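# Pin cable end against reel with one gripper, lift high

## Task

Close one gripper on the reel so that a finger clamps the cable close to one of its ends against the reel. Only then declare completion: that single grip must be carrying the reel steadily well above the table, and the other arm must be away from both reel and cable, holding nothing, and touching the holding arm lightly at most.

## Robot and tools

Robot: two 6-joint arms, left_arm and right_arm, each ending in a parallel two-finger gripper. The fingers extend along the gripper's +z axis and close along its y axis. The reported end-effector point sits midway between the finger pads, roughly 1 cm short of the tips.

Frame: all positions are in one scene frame with its origin on the table surface midway between the arms. +x runs out across the table, +z is up, and left_arm is mounted on the +y side. The names left and right are just labels; they do not tell you which side of a camera image an arm appears on. Printed hand positions can be somewhat off, increasingly so when an arm reaches far.

Tool execute_actions, argument actions: a list holding either nothing, one action, or one wait. An empty list (LOOK) changes nothing and reports the state. An action is {"rows": [...], "steps": n} with n from 1 to 15 (default 15); each control step lasts 1/30 s. Every row is used for one step, and if there are fewer rows than steps the final row keeps repeating. A wait is {"steps": n} with n up to 300; it returns once that many steps have elapsed since the previous result, and your own writing time is counted in them. Optional pictures (boolean) turns camera images on or off; they come by default. A refused call sends nothing to the robot.

Each row is a single flat list of 14 numbers covering both arms, always all 14 even if one arm stays put: left_arm waist, shoulder, elbow, wrist pitch, wrist yaw, wrist roll, opening, then the same seven for right_arm. The six joint values are absolute target angles in radians, in the same form as the Joint positions line, not offsets. Stated ranges: waist -2.618 to 3.054, shoulder 0.000 to 3.142, elbow 0.000 to 3.142, wrist pitch -1.571 to 1.571, wrist yaw -1.571 to 1.571, wrist roll -2.094 to 2.094. The true end of a joint may differ from these by up to 0.036 rad either way. A target more than 0.036 rad beyond a stated end, and also further out than that joint's last reported angle, gets the call refused. A target beyond the real end is clipped there, reported as "joint sent to its limit" (possibly referring to an earlier action still running); its absence does not prove more travel exists. Opening is an absolute value from -1 (closed) to +1 (fully open).

Motion: per step, each joint's target is held within a set lead of its measured angle (waist 0.202, shoulder 0.258, elbow 0.238, wrist pitch 0.573, wrist yaw and roll 0.522 rad), and if the targets would shift the gripper over 70 mm from where it is, all joints of that arm are scaled back. So big moves need several calls. Between calls the arms continue toward the last row sent, until everything has almost stopped or some step is HELD; after that, only a new action makes them move or push further. Fingers still closing or opening keep going.

Result lines: the state line gives each arm's end_effector_position (metres) and end_effector_quat_wxyz. Joint positions and Joint velocities list, per arm, the six joints (rad, rad/s) and the finger-pad gap (m, m/s; 0.094 m is fully open). grip_measured is the measured opening on the same -1..1 scale you command; each gripper may read up to about 1 mm of opening off, by a fixed amount. "joint command not followed" means a clearance check altered or blocked joint targets on some steps; the rest of the row still applied. HELD flags steps where part or all of your row was not sent. MOTOR HOT appears at 75 °C; OVER-TEMPERATURE FAULT reports an arm stop (90 °C pauses that arm 10 s; 100 °C makes it go limp and drop). Holding loads heats motors, even while you think.

Gripping: away from the ends of the scale, fingers go to where grip_measured equals your number. To hold something, keep commanding below the current grip_measured: about 0.03 below for a firm hold, less for a gentler one. Pad force tops out around 50 to 62 N (lower on some grippers, lower again on parts under about 2 mm thick), with a possible short spike on first contact.

Tool zoom_image: camera (cam_head_left, cam_head_right, cam_high, cam_low, cam_left_wrist, cam_right_wrist) and region [x0, y0, x1, y1] in pixels of that camera's latest image, top-left origin, at most 504x504. Head, high and low cameras are 504x504; wrist cameras 616x616.

Tool finished_scene: argument scene, the number of the current scene. The goal must already hold and keep holding. A reply without any tool call ends everything.

Avoid: knocking or placing anything off the table (failure), arms colliding or pressing hard on each other (may end the scene), drops, slips, slams, hard shoves, and overheated motors. Occasionally a loose object gets a brief external nudge. Smooth motion with little effort is preferred, and quicker completion is better.

Each tool is called after ">>>" as name([rows], argument=value, ...), one row to a line, values as JSON.

## Session

I'll start by looking at the scene.

>>> execute_actions(actions=[])

Scene clock: 0.00 s of 4800.00 s.
left_arm: end_effector_position=(+0.2020, +0.5019, +0.2655) grip_measured=+1.000 end_effector_quat_wxyz=(+0.455, -0.216, +0.824, +0.258) | right_arm: end_effector_position=(+0.1932, -0.4243, +0.2496) grip_measured=+1.000 end_effector_quat_wxyz=(+0.106, -0.195, +0.857, -0.464)
Joint positions: left_arm=[ 1.052  0.765  0.838 -0.56   0.251  0.39   0.094] | right_arm=[-0.187  0.924  0.947 -0.769  0.635 -1.069  0.094]
Joint velocities: left_arm=[-0.012  0.022 -0.002  0.037  0.037  0.051  0.   ] | right_arm=[ 0.012 -0.022 -0.022 -0.037 -0.007 -0.022  0.   ]
Motor temperatures (°C, as the motors report them): left_arm=[26 23 26 26 23 24] | right_arm=[26 26 27 23 26 25]

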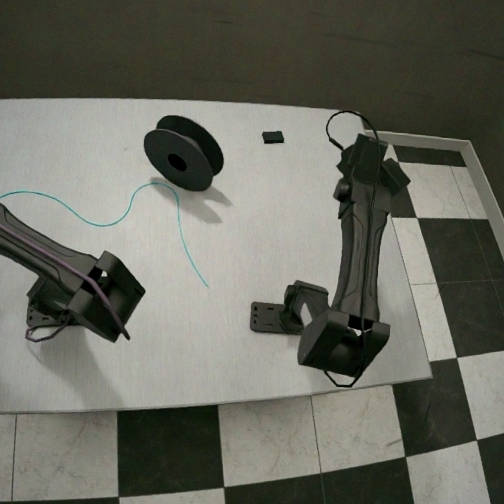

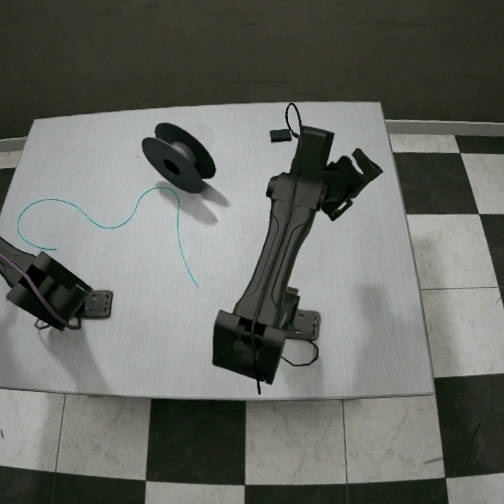

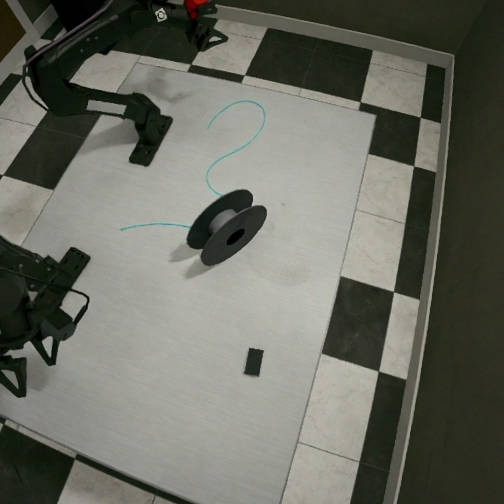

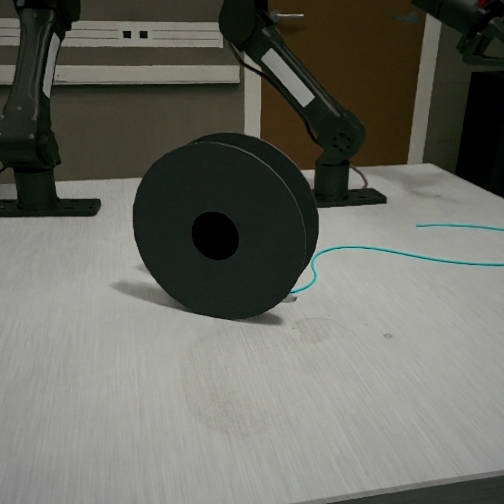

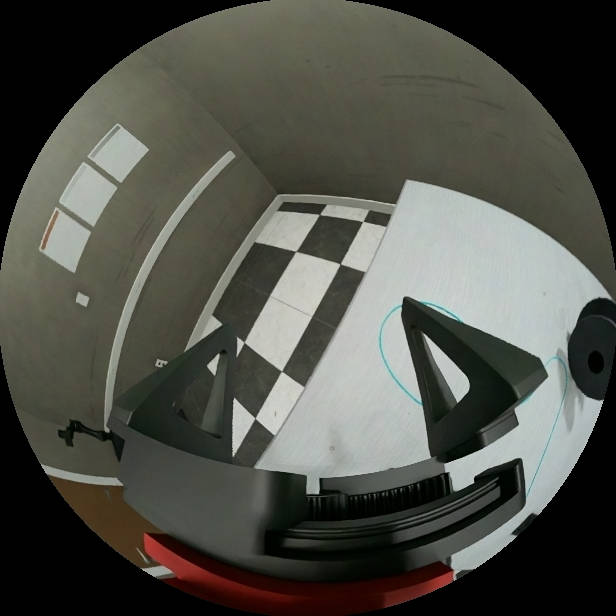

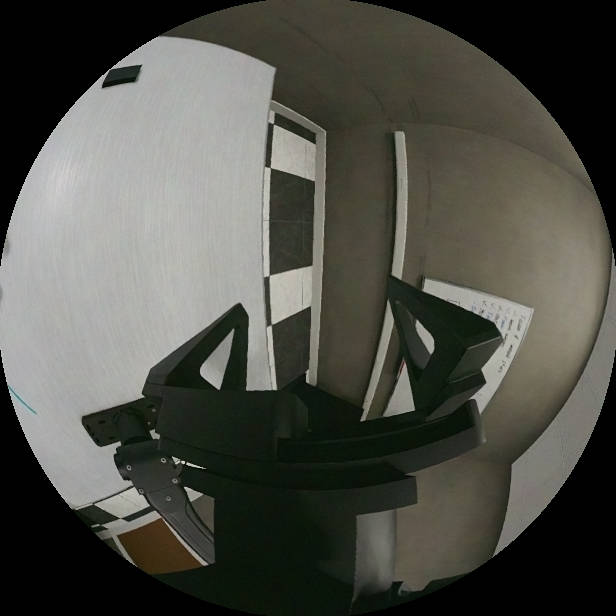

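>>> zoom_image(camera="cam_low", region=[100, 120, 360, 340])

>>> zoom_image(camera="cam_head_left", region=[100, 90, 320, 310])

>>> zoom_image(camera="cam_high", region=[100, 90, 320, 310])

Region (100, 120, 360, 340) of cam_low's 504x504 image, scaled by 1.938, with more detail than that image has; it fills the top 426 rows of this view, and the rest is white.

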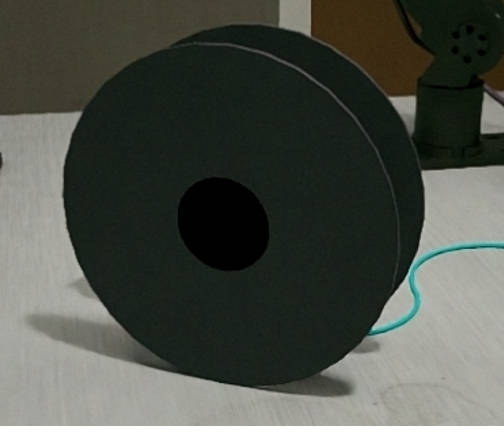

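Region (100, 90, 320, 310) of cam_head_left's 504x504 image, scaled by 2.291, with more detail than that image has.

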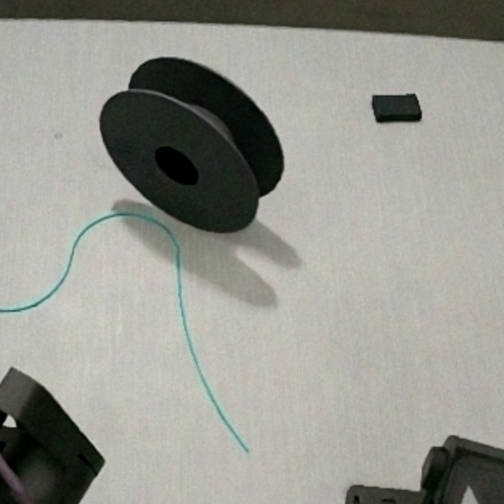

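Region (100, 90, 320, 310) of cam_high's 504x504 image, scaled by 2.291, with more detail than that image has.

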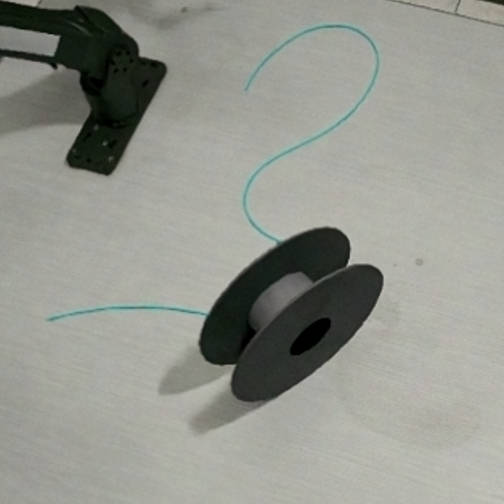

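>>> execute_actions([
  {"rows": [[-1.15, 1.2, 1.1, -1.45, 0, -1.4, 1, 0.3, 0.924, 0.947, -0.8, 0, 0, 1]], "steps": 15},
], pictures=false)

Scene clock: 113.03 s of 4800.00 s.
left_arm: end_effector_position=(+0.2195, +0.2833, +0.1433) grip_measured=+1.000 end_effector_quat_wxyz=(+0.019, -0.498, +0.867, -0.022) | right_arm: end_effector_position=(+0.2651, -0.2029, +0.2256) grip_measured=+1.000 end_effector_quat_wxyz=(+0.400, -0.104, +0.911, -0.008)
Joint positions: left_arm=[ 0.05   1.228  1.084 -1.372  0.022 -0.991  0.094] | right_arm=[ 0.297  0.924  0.947 -0.771  0.04  -0.097  0.094]
Joint velocities: left_arm=[-2.103  0.002  0.012 -0.33  -0.095 -2.689  0.   ] | right_arm=[-0.012  0.007 -0.017 -0.051 -0.198  0.637  0.   ]
Motor temperatures (°C, as the motors report them): left_arm=[26 23 30 33 23 24] | right_arm=[26 26 30 27 26 25]
Steps of this call (steps 1 to 180: nothing new was sent; then 106.53 s passed at rest; steps 181 to 195: all 15 steps of this action). Readings (joint positions):
181: left_arm=[1.021 0.794 0.875 -0.635 0.208 0.319] | right_arm=[-0.169 0.924 0.947 -0.771 0.602 -1.016]
182: left_arm=[0.951 0.863 0.953 -0.759 0.161 0.220] | right_arm=[-0.119 0.924 0.947 -0.771 0.534 -0.942]
184: left_arm=[0.813 1.020 1.066 -0.916 0.110 0.038] | right_arm=[-0.008 0.924 0.947 -0.771 0.392 -0.795]
188: left_arm=[0.565 1.208 1.084 -1.164 0.052 -0.311] | right_arm=[0.240 0.924 0.947 -0.771 0.174 -0.435]
195: the state above

>>> execute_actions([
  {"steps": 20},
])

Scene clock: 114.87 s of 4800.00 s.
left_arm: end_effector_position=(+0.0976, +0.1095, +0.1430) grip_measured=+1.000 end_effector_quat_wxyz=(-0.008, -0.123, +0.992, -0.002) | right_arm: end_effector_position=(+0.2645, -0.1981, +0.2256) grip_measured=+1.000 end_effector_quat_wxyz=(+0.399, -0.069, +0.914, +0.022)
Joint positions: left_arm=[-1.148  1.228  1.084 -1.427  0.016 -1.392  0.094] | right_arm=[ 0.297  0.924  0.947 -0.771  0.012 -0.008  0.094]
Joint velocities: left_arm=[-0.012 -0.007 -0.007  0.007 -0.037  0.051  0.   ] | right_arm=[ 0.012 -0.002 -0.007 -0.037 -0.037 -0.081  0.   ]
Motor temperatures (°C, as the motors report them): left_arm=[26 24 30 33 23 24] | right_arm=[26 26 30 27 26 25]
Steps of this call (steps 1 to 45: the robot went on to your last target; steps 46 to 55: nothing new was sent). Readings (joint positions):
1: left_arm=[-0.024 1.228 1.084 -1.381 0.019 -1.073] | right_arm=[0.297 0.924 0.947 -0.771 0.034 -0.079]
2: left_arm=[-0.097 1.228 1.084 -1.389 0.017 -1.137] | right_arm=[0.297 0.924 0.947 -0.771 0.030 -0.064]
4: left_arm=[-0.243 1.228 1.084 -1.398 0.014 -1.230] | right_arm=[0.297 0.924 0.947 -0.771 0.023 -0.044]
8: left_arm=[-0.536 1.228 1.084 -1.405 0.010 -1.326] | right_arm=[0.297 0.924 0.947 -0.771 0.017 -0.022]
55: the state above
All arms were judged still, so your last target was given up. Only a new action makes them travel on or press farther. Fingers that are still opening or closing keep moving.

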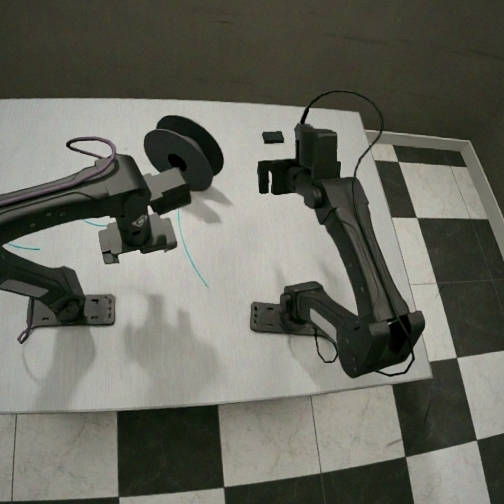

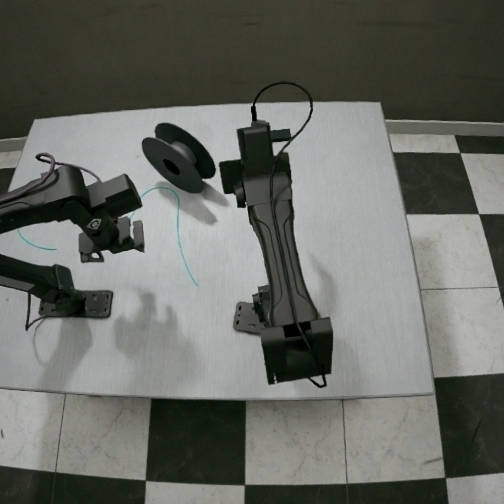

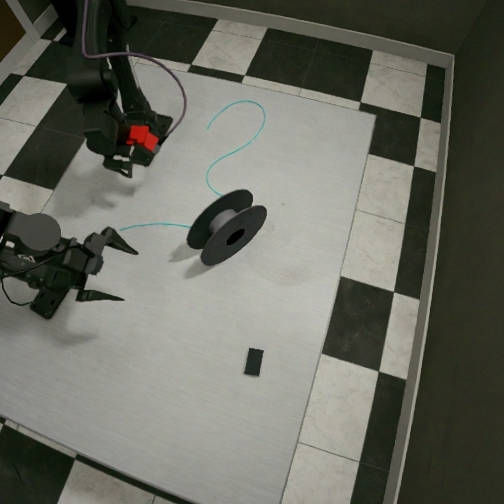

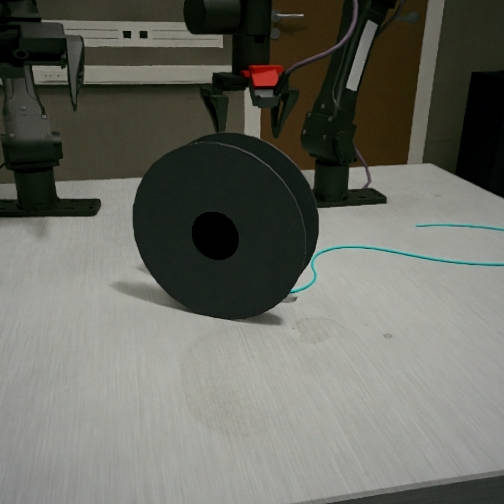

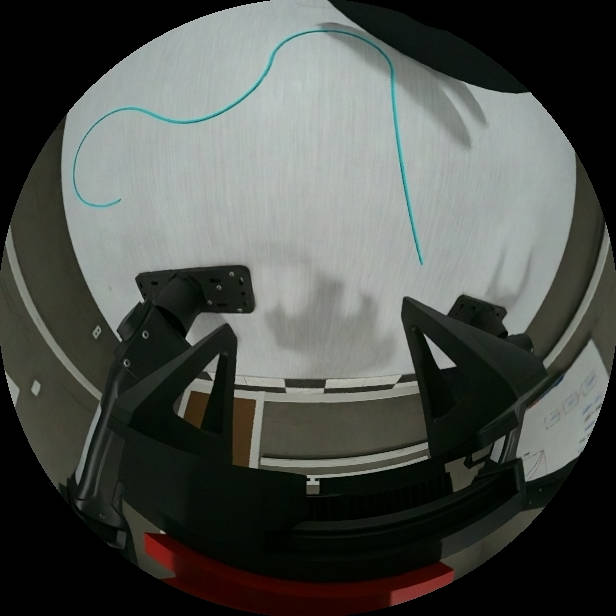

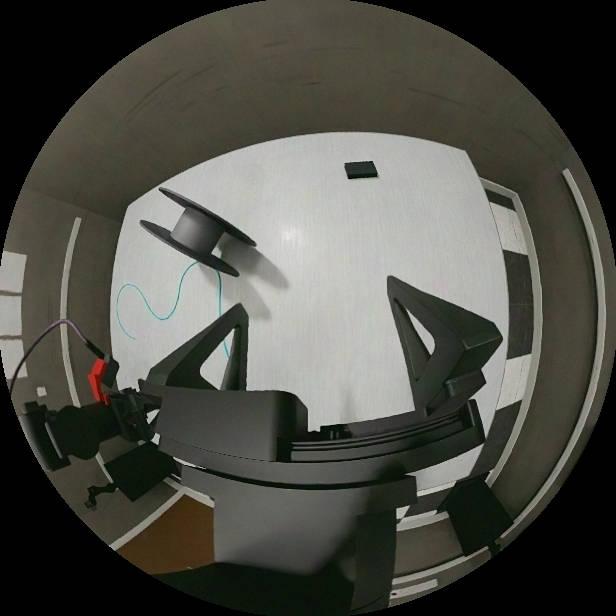

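>>> execute_actions([
  {"rows": [
[-1.147,1.235,1.086,-1.422,0,-1.4,1,0.3,0.924,0.947,-0.771,0,0,1],
[-1.145,1.254,1.090,-1.407,0,-1.4,1,0.3,0.924,0.947,-0.771,0,0,1],
[-1.141,1.284,1.098,-1.384,0,-1.4,1,0.3,0.924,0.947,-0.771,0,0,1],
[-1.137,1.323,1.107,-1.354,0,-1.4,1,0.3,0.924,0.947,-0.771,0,0,1],
[-1.131,1.369,1.118,-1.320,0,-1.4,1,0.3,0.924,0.947,-0.771,0,0,1],
[-1.125,1.419,1.130,-1.281,0,-1.4,1,0.3,0.924,0.947,-0.771,0,0,1],
[-1.119,1.472,1.143,-1.241,0,-1.4,1,0.3,0.924,0.947,-0.771,0,0,1],
[-1.113,1.527,1.155,-1.199,0,-1.4,1,0.3,0.924,0.947,-0.771,0,0,1],
[-1.107,1.580,1.168,-1.159,0,-1.4,1,0.3,0.924,0.947,-0.771,0,0,1],
[-1.101,1.630,1.180,-1.120,0,-1.4,1,0.3,0.924,0.947,-0.771,0,0,1],
[-1.095,1.676,1.191,-1.086,0,-1.4,1,0.3,0.924,0.947,-0.771,0,0,1],
[-1.091,1.715,1.200,-1.056,0,-1.4,1,0.3,0.924,0.947,-0.771,0,0,1],
[-1.087,1.745,1.208,-1.033,0,-1.4,1,0.3,0.924,0.947,-0.771,0,0,1],
[-1.085,1.764,1.212,-1.018,0,-1.4,1,0.3,0.924,0.947,-0.771,0,0,1],
[-1.084,1.771,1.214,-1.013,0,-1.4,1,0.3,0.924,0.947,-0.771,0,0,1]], "steps": 15},
], pictures=false)

>>> execute_actions([
  {"steps": 15},
])

Scene clock: 163.47 s of 4800.00 s.
left_arm: end_effector_position=(+0.1488, +0.0322, +0.0463) grip_measured=+1.000 end_effector_quat_wxyz=(-0.028, -0.150, +0.987, +0.058) | right_arm: end_effector_position=(+0.2650, -0.1980, +0.2260) grip_measured=+1.000 end_effector_quat_wxyz=(+0.400, -0.069, +0.914, +0.022)
Joint positions: left_arm=[-1.094  1.755  1.169 -1.112  0.016 -1.393  0.094] | right_arm=[ 0.297  0.924  0.947 -0.769  0.012 -0.007  0.094]
Joint velocities: left_arm=[0.081 0.779 0.046 0.842 0.081 0.007 0.   ] | right_arm=[-0.002  0.002 -0.002  0.037  0.051  0.051  0.   ]
Motor temperatures (°C, as the motors report them): left_arm=[26 24 30 29 23 24] | right_arm=[26 26 30 28 26 25]
Steps of this call (steps 1 to 180: nothing new was sent; then 42.10 s passed at rest; steps 181 to 195: all 15 steps of this action). Readings (joint positions):
181: left_arm=[-1.148 1.228 1.084 -1.427 0.016 -1.392] | right_arm=[0.297 0.924 0.947 -0.771 0.012 -0.007]
182: left_arm=[-1.148 1.230 1.084 -1.427 0.016 -1.392] | right_arm=[0.297 0.924 0.947 -0.771 0.012 -0.007]
184: left_arm=[-1.148 1.248 1.084 -1.423 0.016 -1.393] | right_arm=[0.297 0.924 0.947 -0.770 0.012 -0.007]
188: left_arm=[-1.131 1.407 1.105 -1.361 0.016 -1.393] | right_arm=[0.297 0.924 0.947 -0.769 0.012 -0.007]
195: the state above

Scene clock: 163.97 s of 4800.00 s.
left_arm: end_effector_position=(+0.1594, +0.0147, +0.0368) grip_measured=+1.000 end_effector_quat_wxyz=(-0.019, -0.153, +0.988, +0.032) | right_arm: end_effector_position=(+0.2650, -0.1980, +0.2261) grip_measured=+1.000 end_effector_quat_wxyz=(+0.400, -0.069, +0.914, +0.022)
Joint positions: left_arm=[-1.09   1.791  1.179 -1.032  0.016 -1.393  0.094] | right_arm=[ 0.297  0.924  0.947 -0.768  0.012 -0.007  0.094]
Joint velocities: left_arm=[ 0.007 -0.022 -0.027 -0.007  0.022  0.007  0.   ] | right_arm=[ 0.002 -0.017  0.007 -0.037  0.037 -0.022  0.   ]
Motor temperatures (°C, as the motors report them): left_arm=[26 25 30 29 23 24] | right_arm=[26 26 30 28 26 25]
Steps of this call (steps 1 to 15: the robot went on to your last target). Readings (joint positions):
1: left_arm=[-1.091 1.776 1.170 -1.088 0.016 -1.393] | right_arm=[0.297 0.924 0.947 -0.769 0.012 -0.007]
2: left_arm=[-1.090 1.787 1.170 -1.072 0.016 -1.393] | right_arm=[0.297 0.924 0.947 -0.769 0.012 -0.007]
4: left_arm=[-1.090 1.791 1.170 -1.055 0.016 -1.393] | right_arm=[0.297 0.924 0.947 -0.769 0.012 -0.007]
8: left_arm=[-1.090 1.791 1.178 -1.039 0.016 -1.393] | right_arm=[0.297 0.924 0.947 -0.769 0.012 -0.007]
15: the state above

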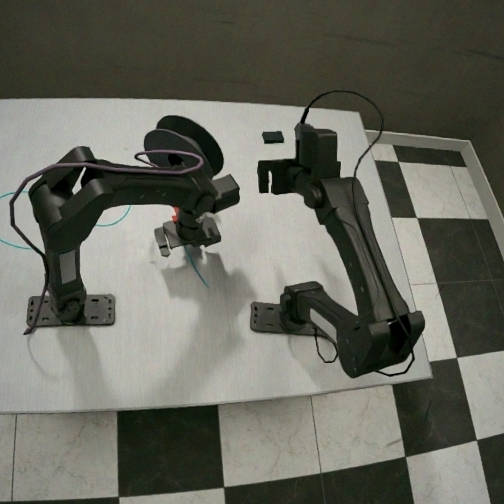

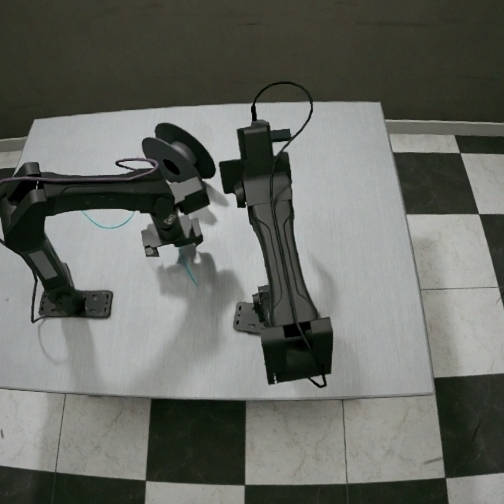

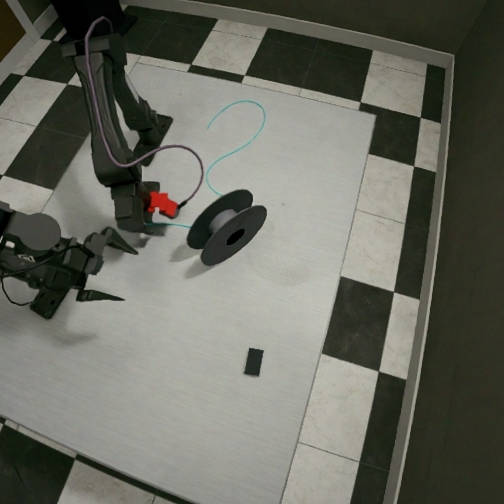

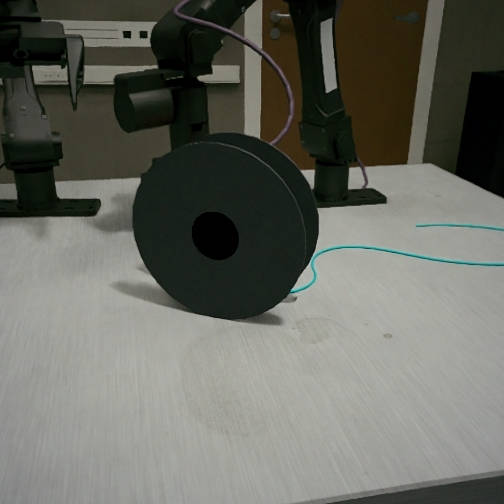

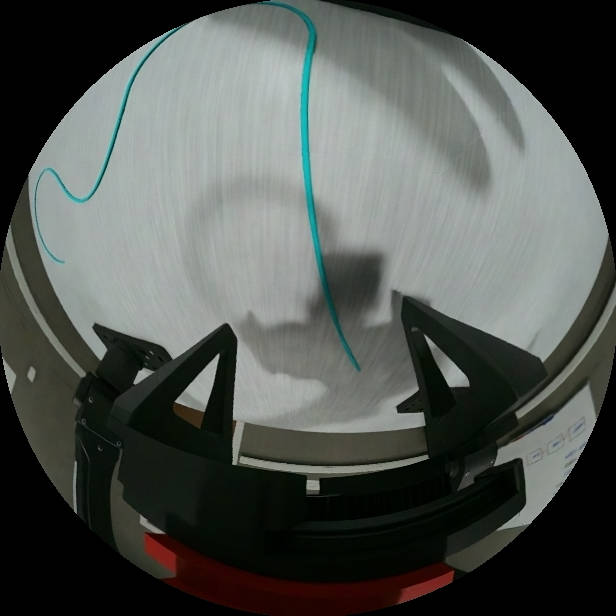

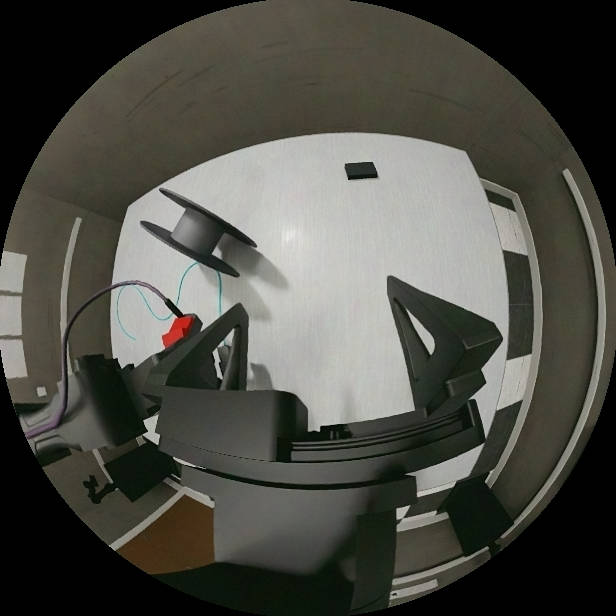

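>>> execute_actions([
  {"rows": [
[-1.084,1.771,1.205,-1.005,0,-1.405,0.9,0.3,0.924,0.947,-0.771,0,0,1],
[-1.082,1.771,1.195,-0.995,0,-1.41,0.8,0.3,0.924,0.947,-0.771,0,0,1],
[-1.079,1.771,1.185,-0.98,0,-1.415,0.7,0.3,0.924,0.947,-0.771,0,0,1],
[-1.076,1.771,1.175,-0.965,0,-1.42,0.6,0.3,0.924,0.947,-0.771,0,0,1],
[-1.073,1.771,1.165,-0.95,0,-1.425,0.5,0.3,0.924,0.947,-0.771,0,0,1],
[-1.070,1.771,1.157,-0.935,0,-1.43,0.4,0.3,0.924,0.947,-0.771,0,0,1],
[-1.067,1.771,1.149,-0.92,0,-1.435,0.3,0.3,0.924,0.947,-0.771,0,0,1],
[-1.064,1.771,1.141,-0.905,0,-1.44,0.2,0.3,0.924,0.947,-0.771,0,0,1],
[-1.061,1.771,1.134,-0.89,0,-1.445,0.1,0.3,0.924,0.947,-0.771,0,0,1],
[-1.058,1.771,1.128,-0.88,0,-1.45,0.0,0.3,0.924,0.947,-0.771,0,0,1],
[-1.056,1.771,1.123,-0.87,0,-1.45,-0.1,0.3,0.924,0.947,-0.771,0,0,1],
[-1.054,1.771,1.119,-0.865,0,-1.45,-0.2,0.3,0.924,0.947,-0.771,0,0,1],
[-1.052,1.771,1.115,-0.86,0,-1.45,-0.2,0.3,0.924,0.947,-0.771,0,0,1]], "steps": 15},
], pictures=false)

>>> execute_actions([
  {"steps": 12},
])

Scene clock: 192.63 s of 4800.00 s.
left_arm: end_effector_position=(+0.1752, +0.0051, +0.0254) grip_measured=-0.197 end_effector_quat_wxyz=(-0.006, -0.189, +0.982, -0.007) | right_arm: end_effector_position=(+0.2650, -0.1980, +0.2261) grip_measured=+1.000 end_effector_quat_wxyz=(+0.400, -0.069, +0.914, +0.022)
Joint positions: left_arm=[-1.059  1.791  1.132 -0.903  0.016 -1.436  0.038] | right_arm=[ 0.297  0.924  0.947 -0.768  0.012 -0.007  0.094]
Joint velocities: left_arm=[ 0.037 -0.012 -0.081  0.168  0.037 -0.007 -0.001] | right_arm=[-0.007  0.017  0.002  0.007  0.037 -0.007  0.   ]
Motor temperatures (°C, as the motors report them): left_arm=[26 27 31 29 23 24] | right_arm=[26 26 30 29 26 25]
Steps of this call (steps 1 to 15: the robot went on to your last target; steps 16 to 200: nothing new was sent; then 21.50 s passed at rest; steps 201 to 215: all 15 steps of this action). Readings (joint positions):
201: left_arm=[-1.090 1.791 1.179 -1.030 0.016 -1.394] | right_arm=[0.297 0.924 0.947 -0.768 0.012 -0.007]
202: left_arm=[-1.090 1.791 1.179 -1.028 0.016 -1.395] | right_arm=[0.297 0.924 0.947 -0.768 0.012 -0.007]
204: left_arm=[-1.088 1.791 1.179 -1.018 0.016 -1.400] | right_arm=[0.297 0.924 0.947 -0.768 0.012 -0.007]
208: left_arm=[-1.078 1.791 1.175 -0.974 0.016 -1.414] | right_arm=[0.297 0.924 0.947 -0.768 0.012 -0.007]
215: the state above

Scene clock: 193.03 s of 4800.00 s.
left_arm: end_effector_position=(+0.1781, +0.0006, +0.0251) grip_measured=-0.197 end_effector_quat_wxyz=(-0.003, -0.192, +0.981, -0.017) | right_arm: end_effector_position=(+0.2650, -0.1980, +0.2261) grip_measured=+1.000 end_effector_quat_wxyz=(+0.400, -0.069, +0.914, +0.022)
Joint positions: left_arm=[-1.058  1.791  1.131 -0.879  0.016 -1.442  0.038] | right_arm=[ 0.297  0.924  0.947 -0.768  0.012 -0.007  0.094]
Joint velocities: left_arm=[-0.012 -0.002 -0.002 -0.007 -0.022 -0.007 -0.   ] | right_arm=[ 0.012 -0.007 -0.002  0.007  0.051 -0.066  0.   ]
Motor temperatures (°C, as the motors report them): left_arm=[26 27 31 29 23 24] | right_arm=[26 26 30 29 26 25]
Steps of this call (steps 1 to 12: the robot went on to your last target). Readings (joint positions):
1: left_arm=[-1.058 1.791 1.131 -0.900 0.016 -1.438] | right_arm=[0.297 0.924 0.947 -0.768 0.012 -0.007]
2: left_arm=[-1.058 1.791 1.131 -0.897 0.016 -1.439] | right_arm=[0.297 0.924 0.947 -0.768 0.012 -0.007]
4: left_arm=[-1.058 1.791 1.131 -0.889 0.016 -1.440] | right_arm=[0.297 0.924 0.947 -0.768 0.012 -0.007]
8: left_arm=[-1.058 1.791 1.131 -0.882 0.016 -1.442] | right_arm=[0.297 0.924 0.947 -0.768 0.012 -0.007]
12: the state above

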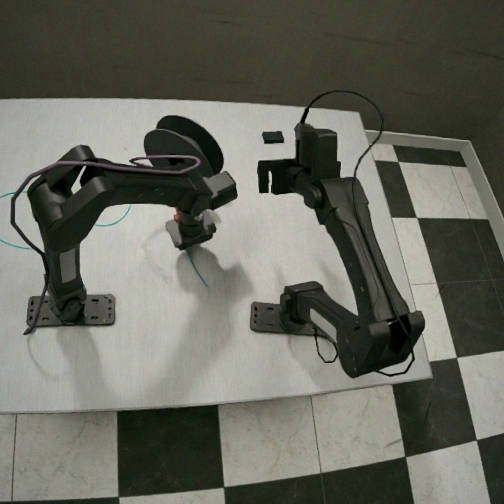

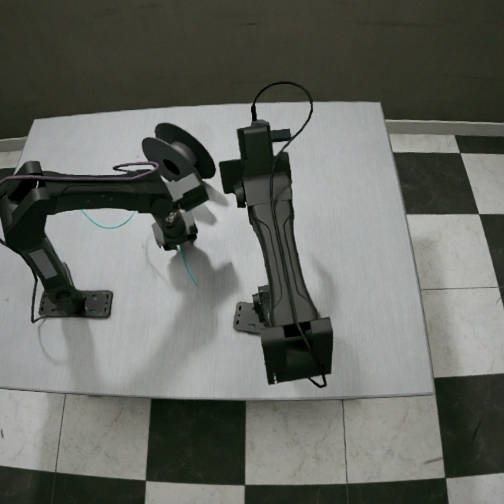

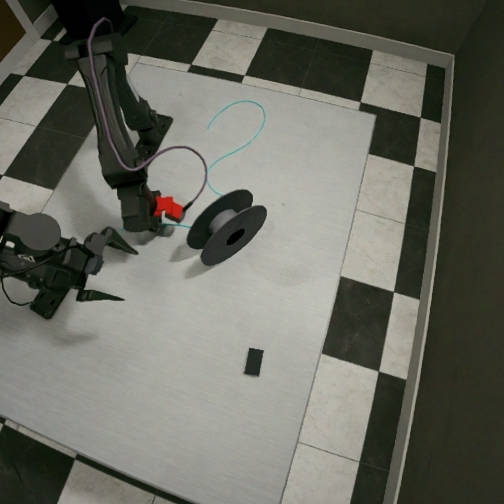

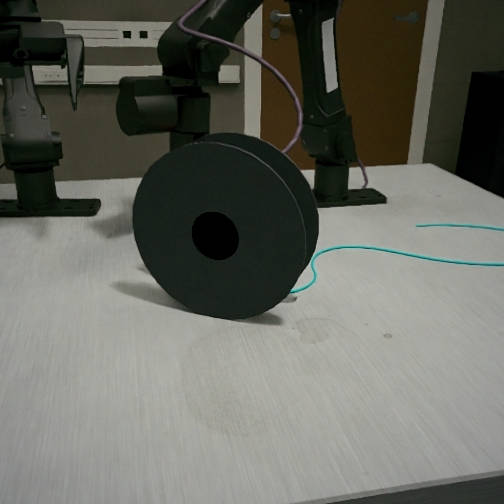

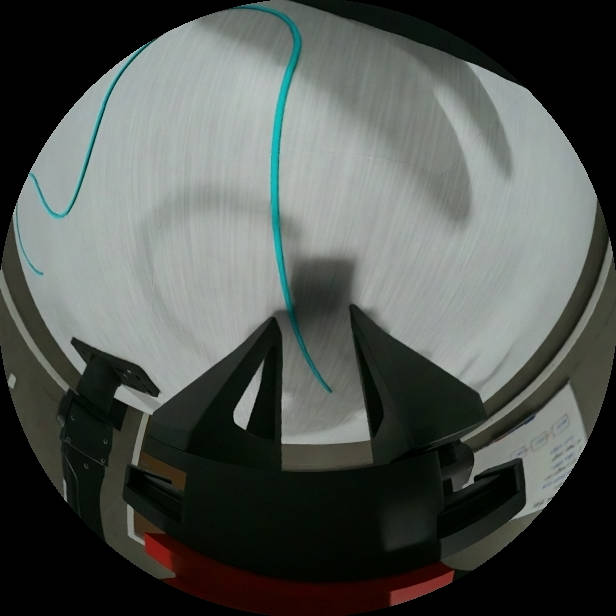

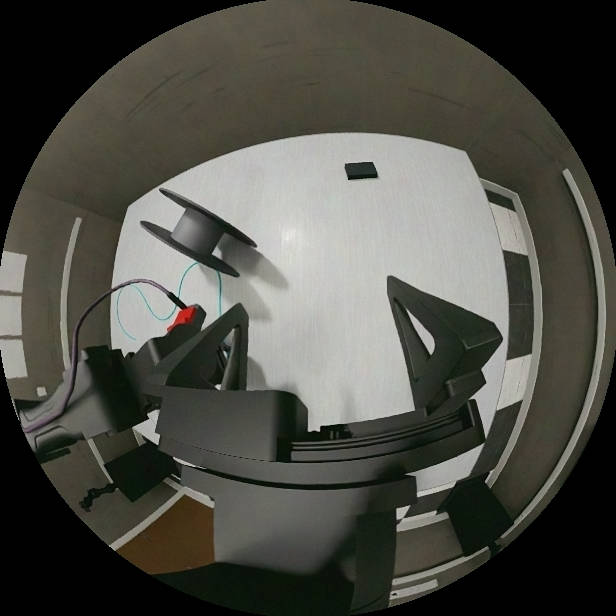

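>>> execute_actions([
  {"rows": [
[-1.052,1.771,1.110,-0.86,0,-1.45,-0.2,0.3,0.924,0.947,-0.771,0,0,1],
[-1.052,1.771,1.105,-0.86,0,-1.45,-0.2,0.3,0.924,0.947,-0.771,0,0,1],
[-1.052,1.771,1.100,-0.86,0,-1.45,-0.2,0.3,0.924,0.947,-0.771,0,0,1],
[-1.052,1.771,1.095,-0.858,0,-1.45,-0.2,0.3,0.924,0.947,-0.771,0,0,1],
[-1.052,1.771,1.090,-0.855,0,-1.45,-0.2,0.3,0.924,0.947,-0.771,0,0,1],
[-1.052,1.771,1.085,-0.852,0,-1.45,-0.2,0.3,0.924,0.947,-0.771,0,0,1],
[-1.052,1.771,1.080,-0.849,0,-1.45,-0.2,0.3,0.924,0.947,-0.771,0,0,1],
[-1.052,1.771,1.076,-0.846,0,-1.45,-0.25,0.3,0.924,0.947,-0.771,0,0,1],
[-1.052,1.771,1.072,-0.843,0,-1.45,-0.3,0.3,0.924,0.947,-0.771,0,0,1],
[-1.052,1.771,1.068,-0.84,0,-1.45,-0.35,0.3,0.924,0.947,-0.771,0,0,1],
[-1.052,1.771,1.065,-0.838,0,-1.45,-0.4,0.3,0.924,0.947,-0.771,0,0,1],
[-1.052,1.771,1.062,-0.838,0,-1.45,-0.4,0.3,0.924,0.947,-0.771,0,0,1]], "steps": 15},
], pictures=false)

>>> execute_actions([
  {"steps": 8},
])

Scene clock: 200.83 s of 4800.00 s.
left_arm: end_effector_position=(+0.1708, +0.0134, +0.0131) grip_measured=-0.397 end_effector_quat_wxyz=(-0.008, -0.193, +0.981, -0.000) | right_arm: end_effector_position=(+0.2650, -0.1980, +0.2261) grip_measured=+1.000 end_effector_quat_wxyz=(+0.400, -0.069, +0.914, +0.022)
Joint positions: left_arm=[-1.058  1.791  1.078 -0.863  0.016 -1.443  0.028] | right_arm=[ 0.297  0.924  0.947 -0.768  0.012 -0.007  0.094]
Joint velocities: left_arm=[-0.002 -0.007 -0.012  0.007  0.007 -0.051 -0.   ] | right_arm=[ 0.002 -0.012 -0.007  0.007 -0.051  0.007  0.   ]
Motor temperatures (°C, as the motors report them): left_arm=[26 27 30 29 23 24] | right_arm=[26 26 30 29 26 25]
Steps of this call (steps 1 to 30: the robot went on to your last target; steps 31 to 210: nothing new was sent; then 0.30 s passed at rest; steps 211 to 225: all 15 steps of this action). Readings (joint positions):
211: left_arm=[-1.058 1.791 1.131 -0.878 0.016 -1.443] | right_arm=[0.297 0.924 0.947 -0.768 0.012 -0.007]
212: left_arm=[-1.058 1.791 1.131 -0.878 0.016 -1.443] | right_arm=[0.297 0.924 0.947 -0.768 0.012 -0.007]
214: left_arm=[-1.058 1.791 1.128 -0.876 0.016 -1.443] | right_arm=[0.297 0.924 0.947 -0.768 0.012 -0.007]
218: left_arm=[-1.058 1.791 1.104 -0.868 0.016 -1.443] | right_arm=[0.297 0.924 0.947 -0.768 0.012 -0.007]
225: the state above

Scene clock: 201.10 s of 4800.00 s.
left_arm: end_effector_position=(+0.1716, +0.0121, +0.0131) grip_measured=-0.397 end_effector_quat_wxyz=(-0.007, -0.193, +0.981, -0.003) | right_arm: end_effector_position=(+0.2650, -0.1980, +0.2261) grip_measured=+1.000 end_effector_quat_wxyz=(+0.400, -0.069, +0.914, +0.022)
Joint positions: left_arm=[-1.058  1.791  1.078 -0.857  0.016 -1.443  0.028] | right_arm=[ 0.297  0.924  0.947 -0.768  0.012 -0.007  0.094]
Joint velocities: left_arm=[ 0.017 -0.012  0.012 -0.007  0.007 -0.007  0.   ] | right_arm=[-0.012  0.002 -0.022  0.022 -0.007 -0.022  0.   ]
Motor temperatures (°C, as the motors report them): left_arm=[26 27 30 29 23 24] | right_arm=[26 26 30 29 26 25]
Steps of this call (steps 1 to 8: the robot went on to your last target). Readings (joint positions):
1: left_arm=[-1.058 1.791 1.078 -0.863 0.016 -1.443] | right_arm=[0.297 0.924 0.947 -0.768 0.012 -0.007]
2: left_arm=[-1.058 1.791 1.078 -0.862 0.016 -1.443] | right_arm=[0.297 0.924 0.947 -0.768 0.012 -0.007]
4: left_arm=[-1.058 1.791 1.078 -0.859 0.016 -1.443] | right_arm=[0.297 0.924 0.947 -0.768 0.012 -0.007]
8: the state above

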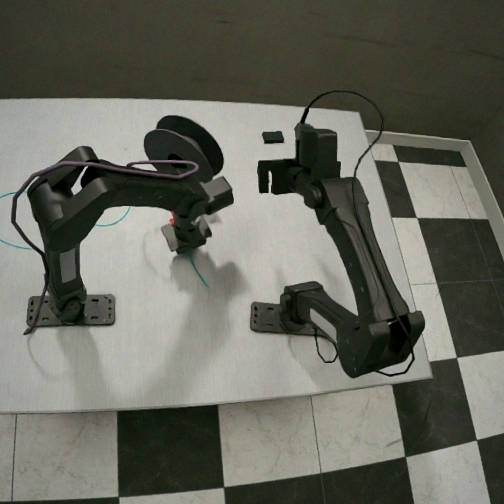

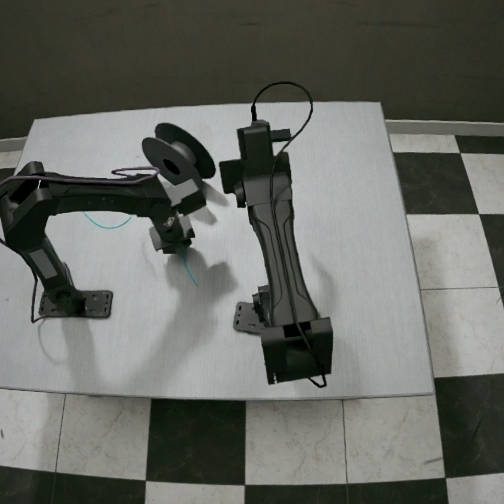

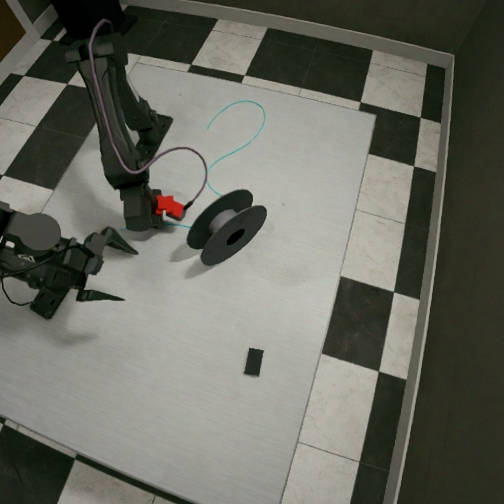

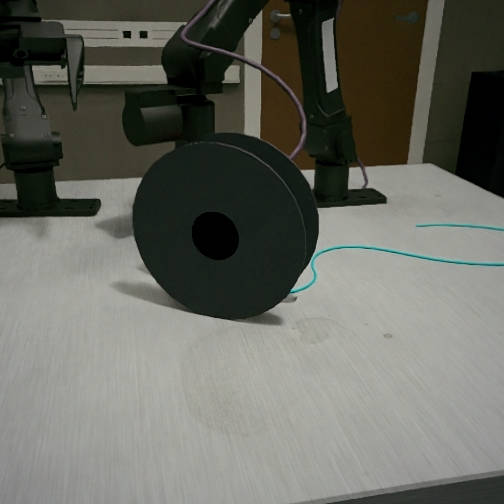

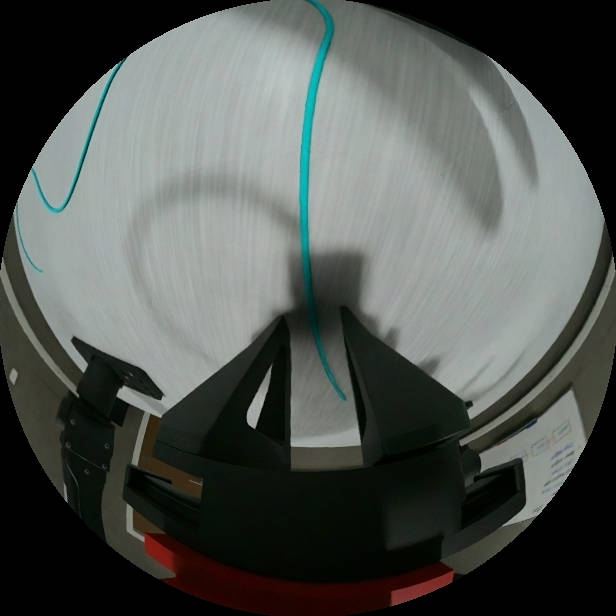

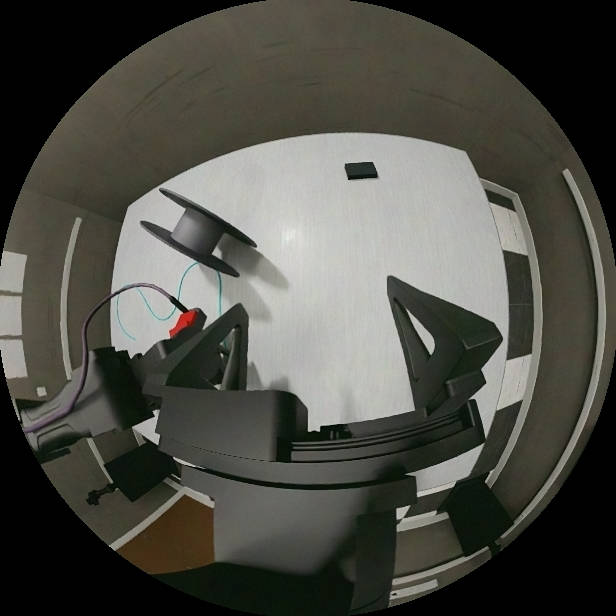

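>>> execute_actions([
  {"rows": [
[-1.052,1.771,1.058,-0.835,0,-1.45,-0.45,0.3,0.924,0.947,-0.771,0,0,1],
[-1.052,1.771,1.055,-0.832,0,-1.45,-0.5,0.3,0.924,0.947,-0.771,0,0,1],
[-1.052,1.771,1.052,-0.829,0,-1.45,-0.55,0.3,0.924,0.947,-0.771,0,0,1],
[-1.052,1.771,1.049,-0.826,0,-1.45,-0.6,0.3,0.924,0.947,-0.771,0,0,1],
[-1.052,1.771,1.046,-0.823,0,-1.45,-0.65,0.3,0.924,0.947,-0.771,0,0,1]], "steps": 15},
], pictures=false)

Scene clock: 206.23 s of 4800.00 s.
left_arm: end_effector_position=(+0.1707, +0.0137, +0.0097) grip_measured=-0.647 end_effector_quat_wxyz=(-0.007, -0.193, +0.981, -0.003) | right_arm: end_effector_position=(+0.2650, -0.1980, +0.2261) grip_measured=+1.000 end_effector_quat_wxyz=(+0.400, -0.069, +0.914, +0.022)
Joint positions: left_arm=[-1.058  1.791  1.063 -0.842  0.016 -1.443  0.017] | right_arm=[ 0.297  0.924  0.947 -0.768  0.012 -0.007  0.094]
Joint velocities: left_arm=[-0.002  0.017  0.007  0.037  0.037  0.007 -0.001] | right_arm=[ 0.017  0.002  0.007 -0.037 -0.066 -0.081  0.   ]
Motor temperatures (°C, as the motors report them): left_arm=[26 27 30 29 23 24] | right_arm=[26 26 30 29 26 25]
Steps of this call (steps 1 to 15: the robot went on to your last target; steps 16 to 139: nothing new was sent; steps 140 to 154: all 15 steps of this action). Readings (joint positions):
140: left_arm=[-1.058 1.791 1.078 -0.856 0.016 -1.443] | right_arm=[0.297 0.924 0.947 -0.768 0.012 -0.007]
141: left_arm=[-1.058 1.791 1.078 -0.855 0.016 -1.443] | right_arm=[0.297 0.924 0.947 -0.768 0.012 -0.007]
143: left_arm=[-1.058 1.791 1.078 -0.852 0.016 -1.443] | right_arm=[0.297 0.924 0.947 -0.768 0.012 -0.007]
147: left_arm=[-1.058 1.791 1.067 -0.843 0.016 -1.443] | right_arm=[0.297 0.924 0.947 -0.768 0.012 -0.007]
154: the state above

>>> execute_actions([
  {"rows": [
[-1.052,1.771,1.043,-0.820,0,-1.45,-0.65,0.3,0.924,0.947,-0.771,0,0,1],
[-1.052,1.771,1.040,-0.817,0,-1.45,-0.65,0.3,0.924,0.947,-0.771,0,0,1],
[-1.052,1.771,1.037,-0.814,0,-1.45,-0.65,0.3,0.924,0.947,-0.771,0,0,1],
[-1.052,1.771,1.034,-0.811,0,-1.45,-0.65,0.3,0.924,0.947,-0.771,0,0,1],
[-1.052,1.771,1.032,-0.809,0,-1.45,-0.65,0.3,0.924,0.947,-0.771,0,0,1]], "steps": 15},
])

Scene clock: 209.67 s of 4800.00 s.
left_arm: end_effector_position=(+0.1718, +0.0117, +0.0097) grip_measured=-0.647 end_effector_quat_wxyz=(-0.006, -0.193, +0.981, -0.007) | right_arm: end_effector_position=(+0.2650, -0.1980, +0.2261) grip_measured=+1.000 end_effector_quat_wxyz=(+0.400, -0.069, +0.914, +0.022)
Joint positions: left_arm=[-1.058  1.791  1.063 -0.833  0.016 -1.443  0.017] | right_arm=[ 0.297  0.924  0.947 -0.768  0.012 -0.007  0.094]
Joint velocities: left_arm=[-0.007 -0.002  0.002  0.022  0.007  0.007 -0.   ] | right_arm=[-0.022  0.002 -0.032 -0.037 -0.095 -0.051  0.   ]
Motor temperatures (°C, as the motors report them): left_arm=[26 27 29 29 23 24] | right_arm=[26 26 30 30 26 25]
Steps of this call (steps 1 to 15: the robot went on to your last target; steps 16 to 88: nothing new was sent; steps 89 to 103: all 15 steps of this action). Readings (joint positions):
89: left_arm=[-1.058 1.791 1.063 -0.842 0.016 -1.443] | right_arm=[0.297 0.924 0.947 -0.768 0.012 -0.007]
90: left_arm=[-1.058 1.791 1.063 -0.841 0.016 -1.443] | right_arm=[0.297 0.924 0.947 -0.768 0.012 -0.007]
92: left_arm=[-1.058 1.791 1.063 -0.839 0.016 -1.443] | right_arm=[0.297 0.924 0.947 -0.768 0.012 -0.007]
96: left_arm=[-1.058 1.791 1.063 -0.834 0.016 -1.443] | right_arm=[0.297 0.924 0.947 -0.768 0.012 -0.007]
103: the state above

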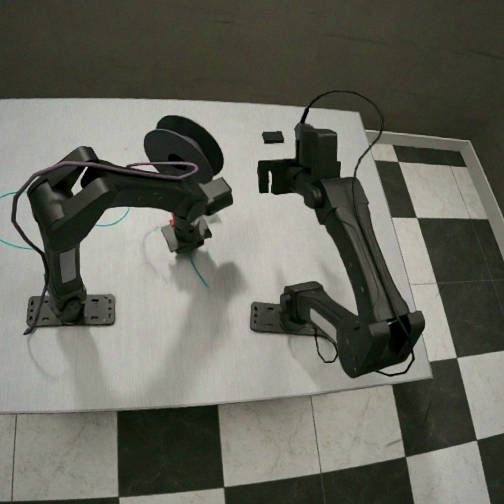

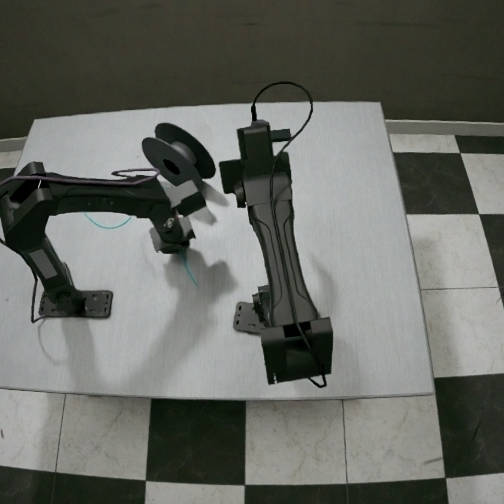

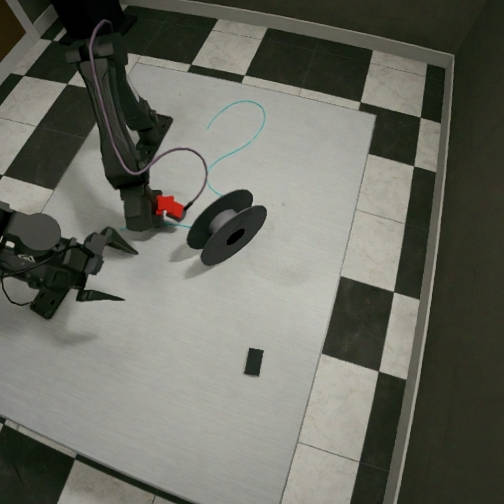

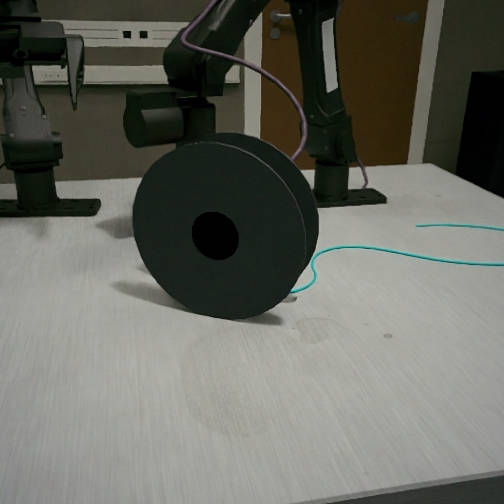

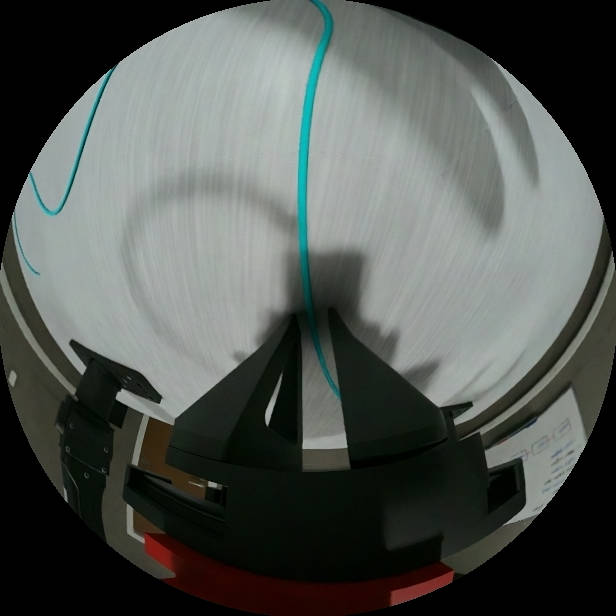

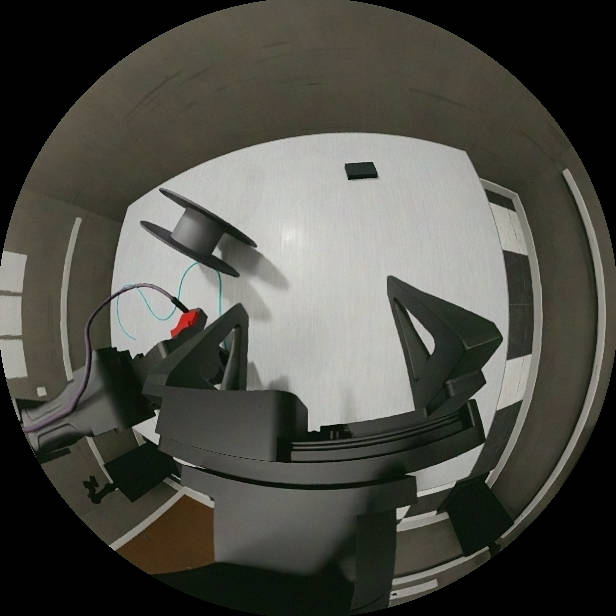

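>>> execute_actions([
  {"rows": [
[-1.052,1.771,1.042,-0.83,0,-1.45,-0.7,0.3,0.924,0.947,-0.771,0,0,1],
[-1.052,1.771,1.042,-0.83,0,-1.45,-0.74,0.3,0.924,0.947,-0.771,0,0,1],
[-1.052,1.771,1.042,-0.83,0,-1.45,-0.78,0.3,0.924,0.947,-0.771,0,0,1],
[-1.052,1.771,1.042,-0.83,0,-1.45,-0.82,0.3,0.924,0.947,-0.771,0,0,1],
[-1.052,1.771,1.042,-0.83,0,-1.45,-0.85,0.3,0.924,0.947,-0.771,0,0,1],
[-1.052,1.771,1.042,-0.83,0,-1.45,-0.88,0.3,0.924,0.947,-0.771,0,0,1],
[-1.052,1.771,1.042,-0.83,0,-1.45,-0.90,0.3,0.924,0.947,-0.771,0,0,1],
[-1.052,1.771,1.042,-0.83,0,-1.45,-0.92,0.3,0.924,0.947,-0.771,0,0,1],
[-1.052,1.771,1.042,-0.83,0,-1.45,-0.94,0.3,0.924,0.947,-0.771,0,0,1],
[-1.052,1.771,1.042,-0.83,0,-1.45,-0.955,0.3,0.924,0.947,-0.771,0,0,1],
[-1.052,1.771,1.042,-0.83,0,-1.45,-0.97,0.3,0.924,0.947,-0.771,0,0,1]], "steps": 15},
], pictures=false)

Scene clock: 216.87 s of 4800.00 s.
left_arm: end_effector_position=(+0.1718, +0.0117, +0.0097) grip_measured=-0.960 end_effector_quat_wxyz=(-0.006, -0.193, +0.981, -0.007) | right_arm: end_effector_position=(+0.2650, -0.1980, +0.2261) grip_measured=+1.000 end_effector_quat_wxyz=(+0.400, -0.069, +0.914, +0.022)
Joint positions: left_arm=[-1.058  1.791  1.063 -0.833  0.016 -1.443  0.002] | right_arm=[ 0.297  0.924  0.947 -0.768  0.012 -0.007  0.094]
Joint velocities: left_arm=[-0.007 -0.012  0.002 -0.037 -0.095 -0.051  0.002] | right_arm=[ 0.027 -0.012  0.017  0.051 -0.007 -0.037  0.   ]
Motor temperatures (°C, as the motors report them): left_arm=[26 27 29 29 23 24] | right_arm=[26 26 30 30 26 25]
Steps of this call (steps 1 to 15: the robot went on to your last target; steps 16 to 200: nothing new was sent; then 0.03 s passed at rest; steps 201 to 215: all 15 steps of this action). Readings (joint positions):
201: left_arm=[-1.058 1.791 1.063 -0.833 0.016 -1.443] | right_arm=[0.297 0.924 0.947 -0.768 0.012 -0.007]
202: left_arm=[-1.058 1.791 1.063 -0.833 0.016 -1.443] | right_arm=[0.297 0.924 0.947 -0.768 0.012 -0.007]
204: left_arm=[-1.058 1.791 1.063 -0.833 0.016 -1.443] | right_arm=[0.297 0.924 0.947 -0.768 0.012 -0.007]
208: left_arm=[-1.058 1.791 1.063 -0.833 0.016 -1.443] | right_arm=[0.297 0.924 0.947 -0.768 0.012 -0.007]
215: the state above


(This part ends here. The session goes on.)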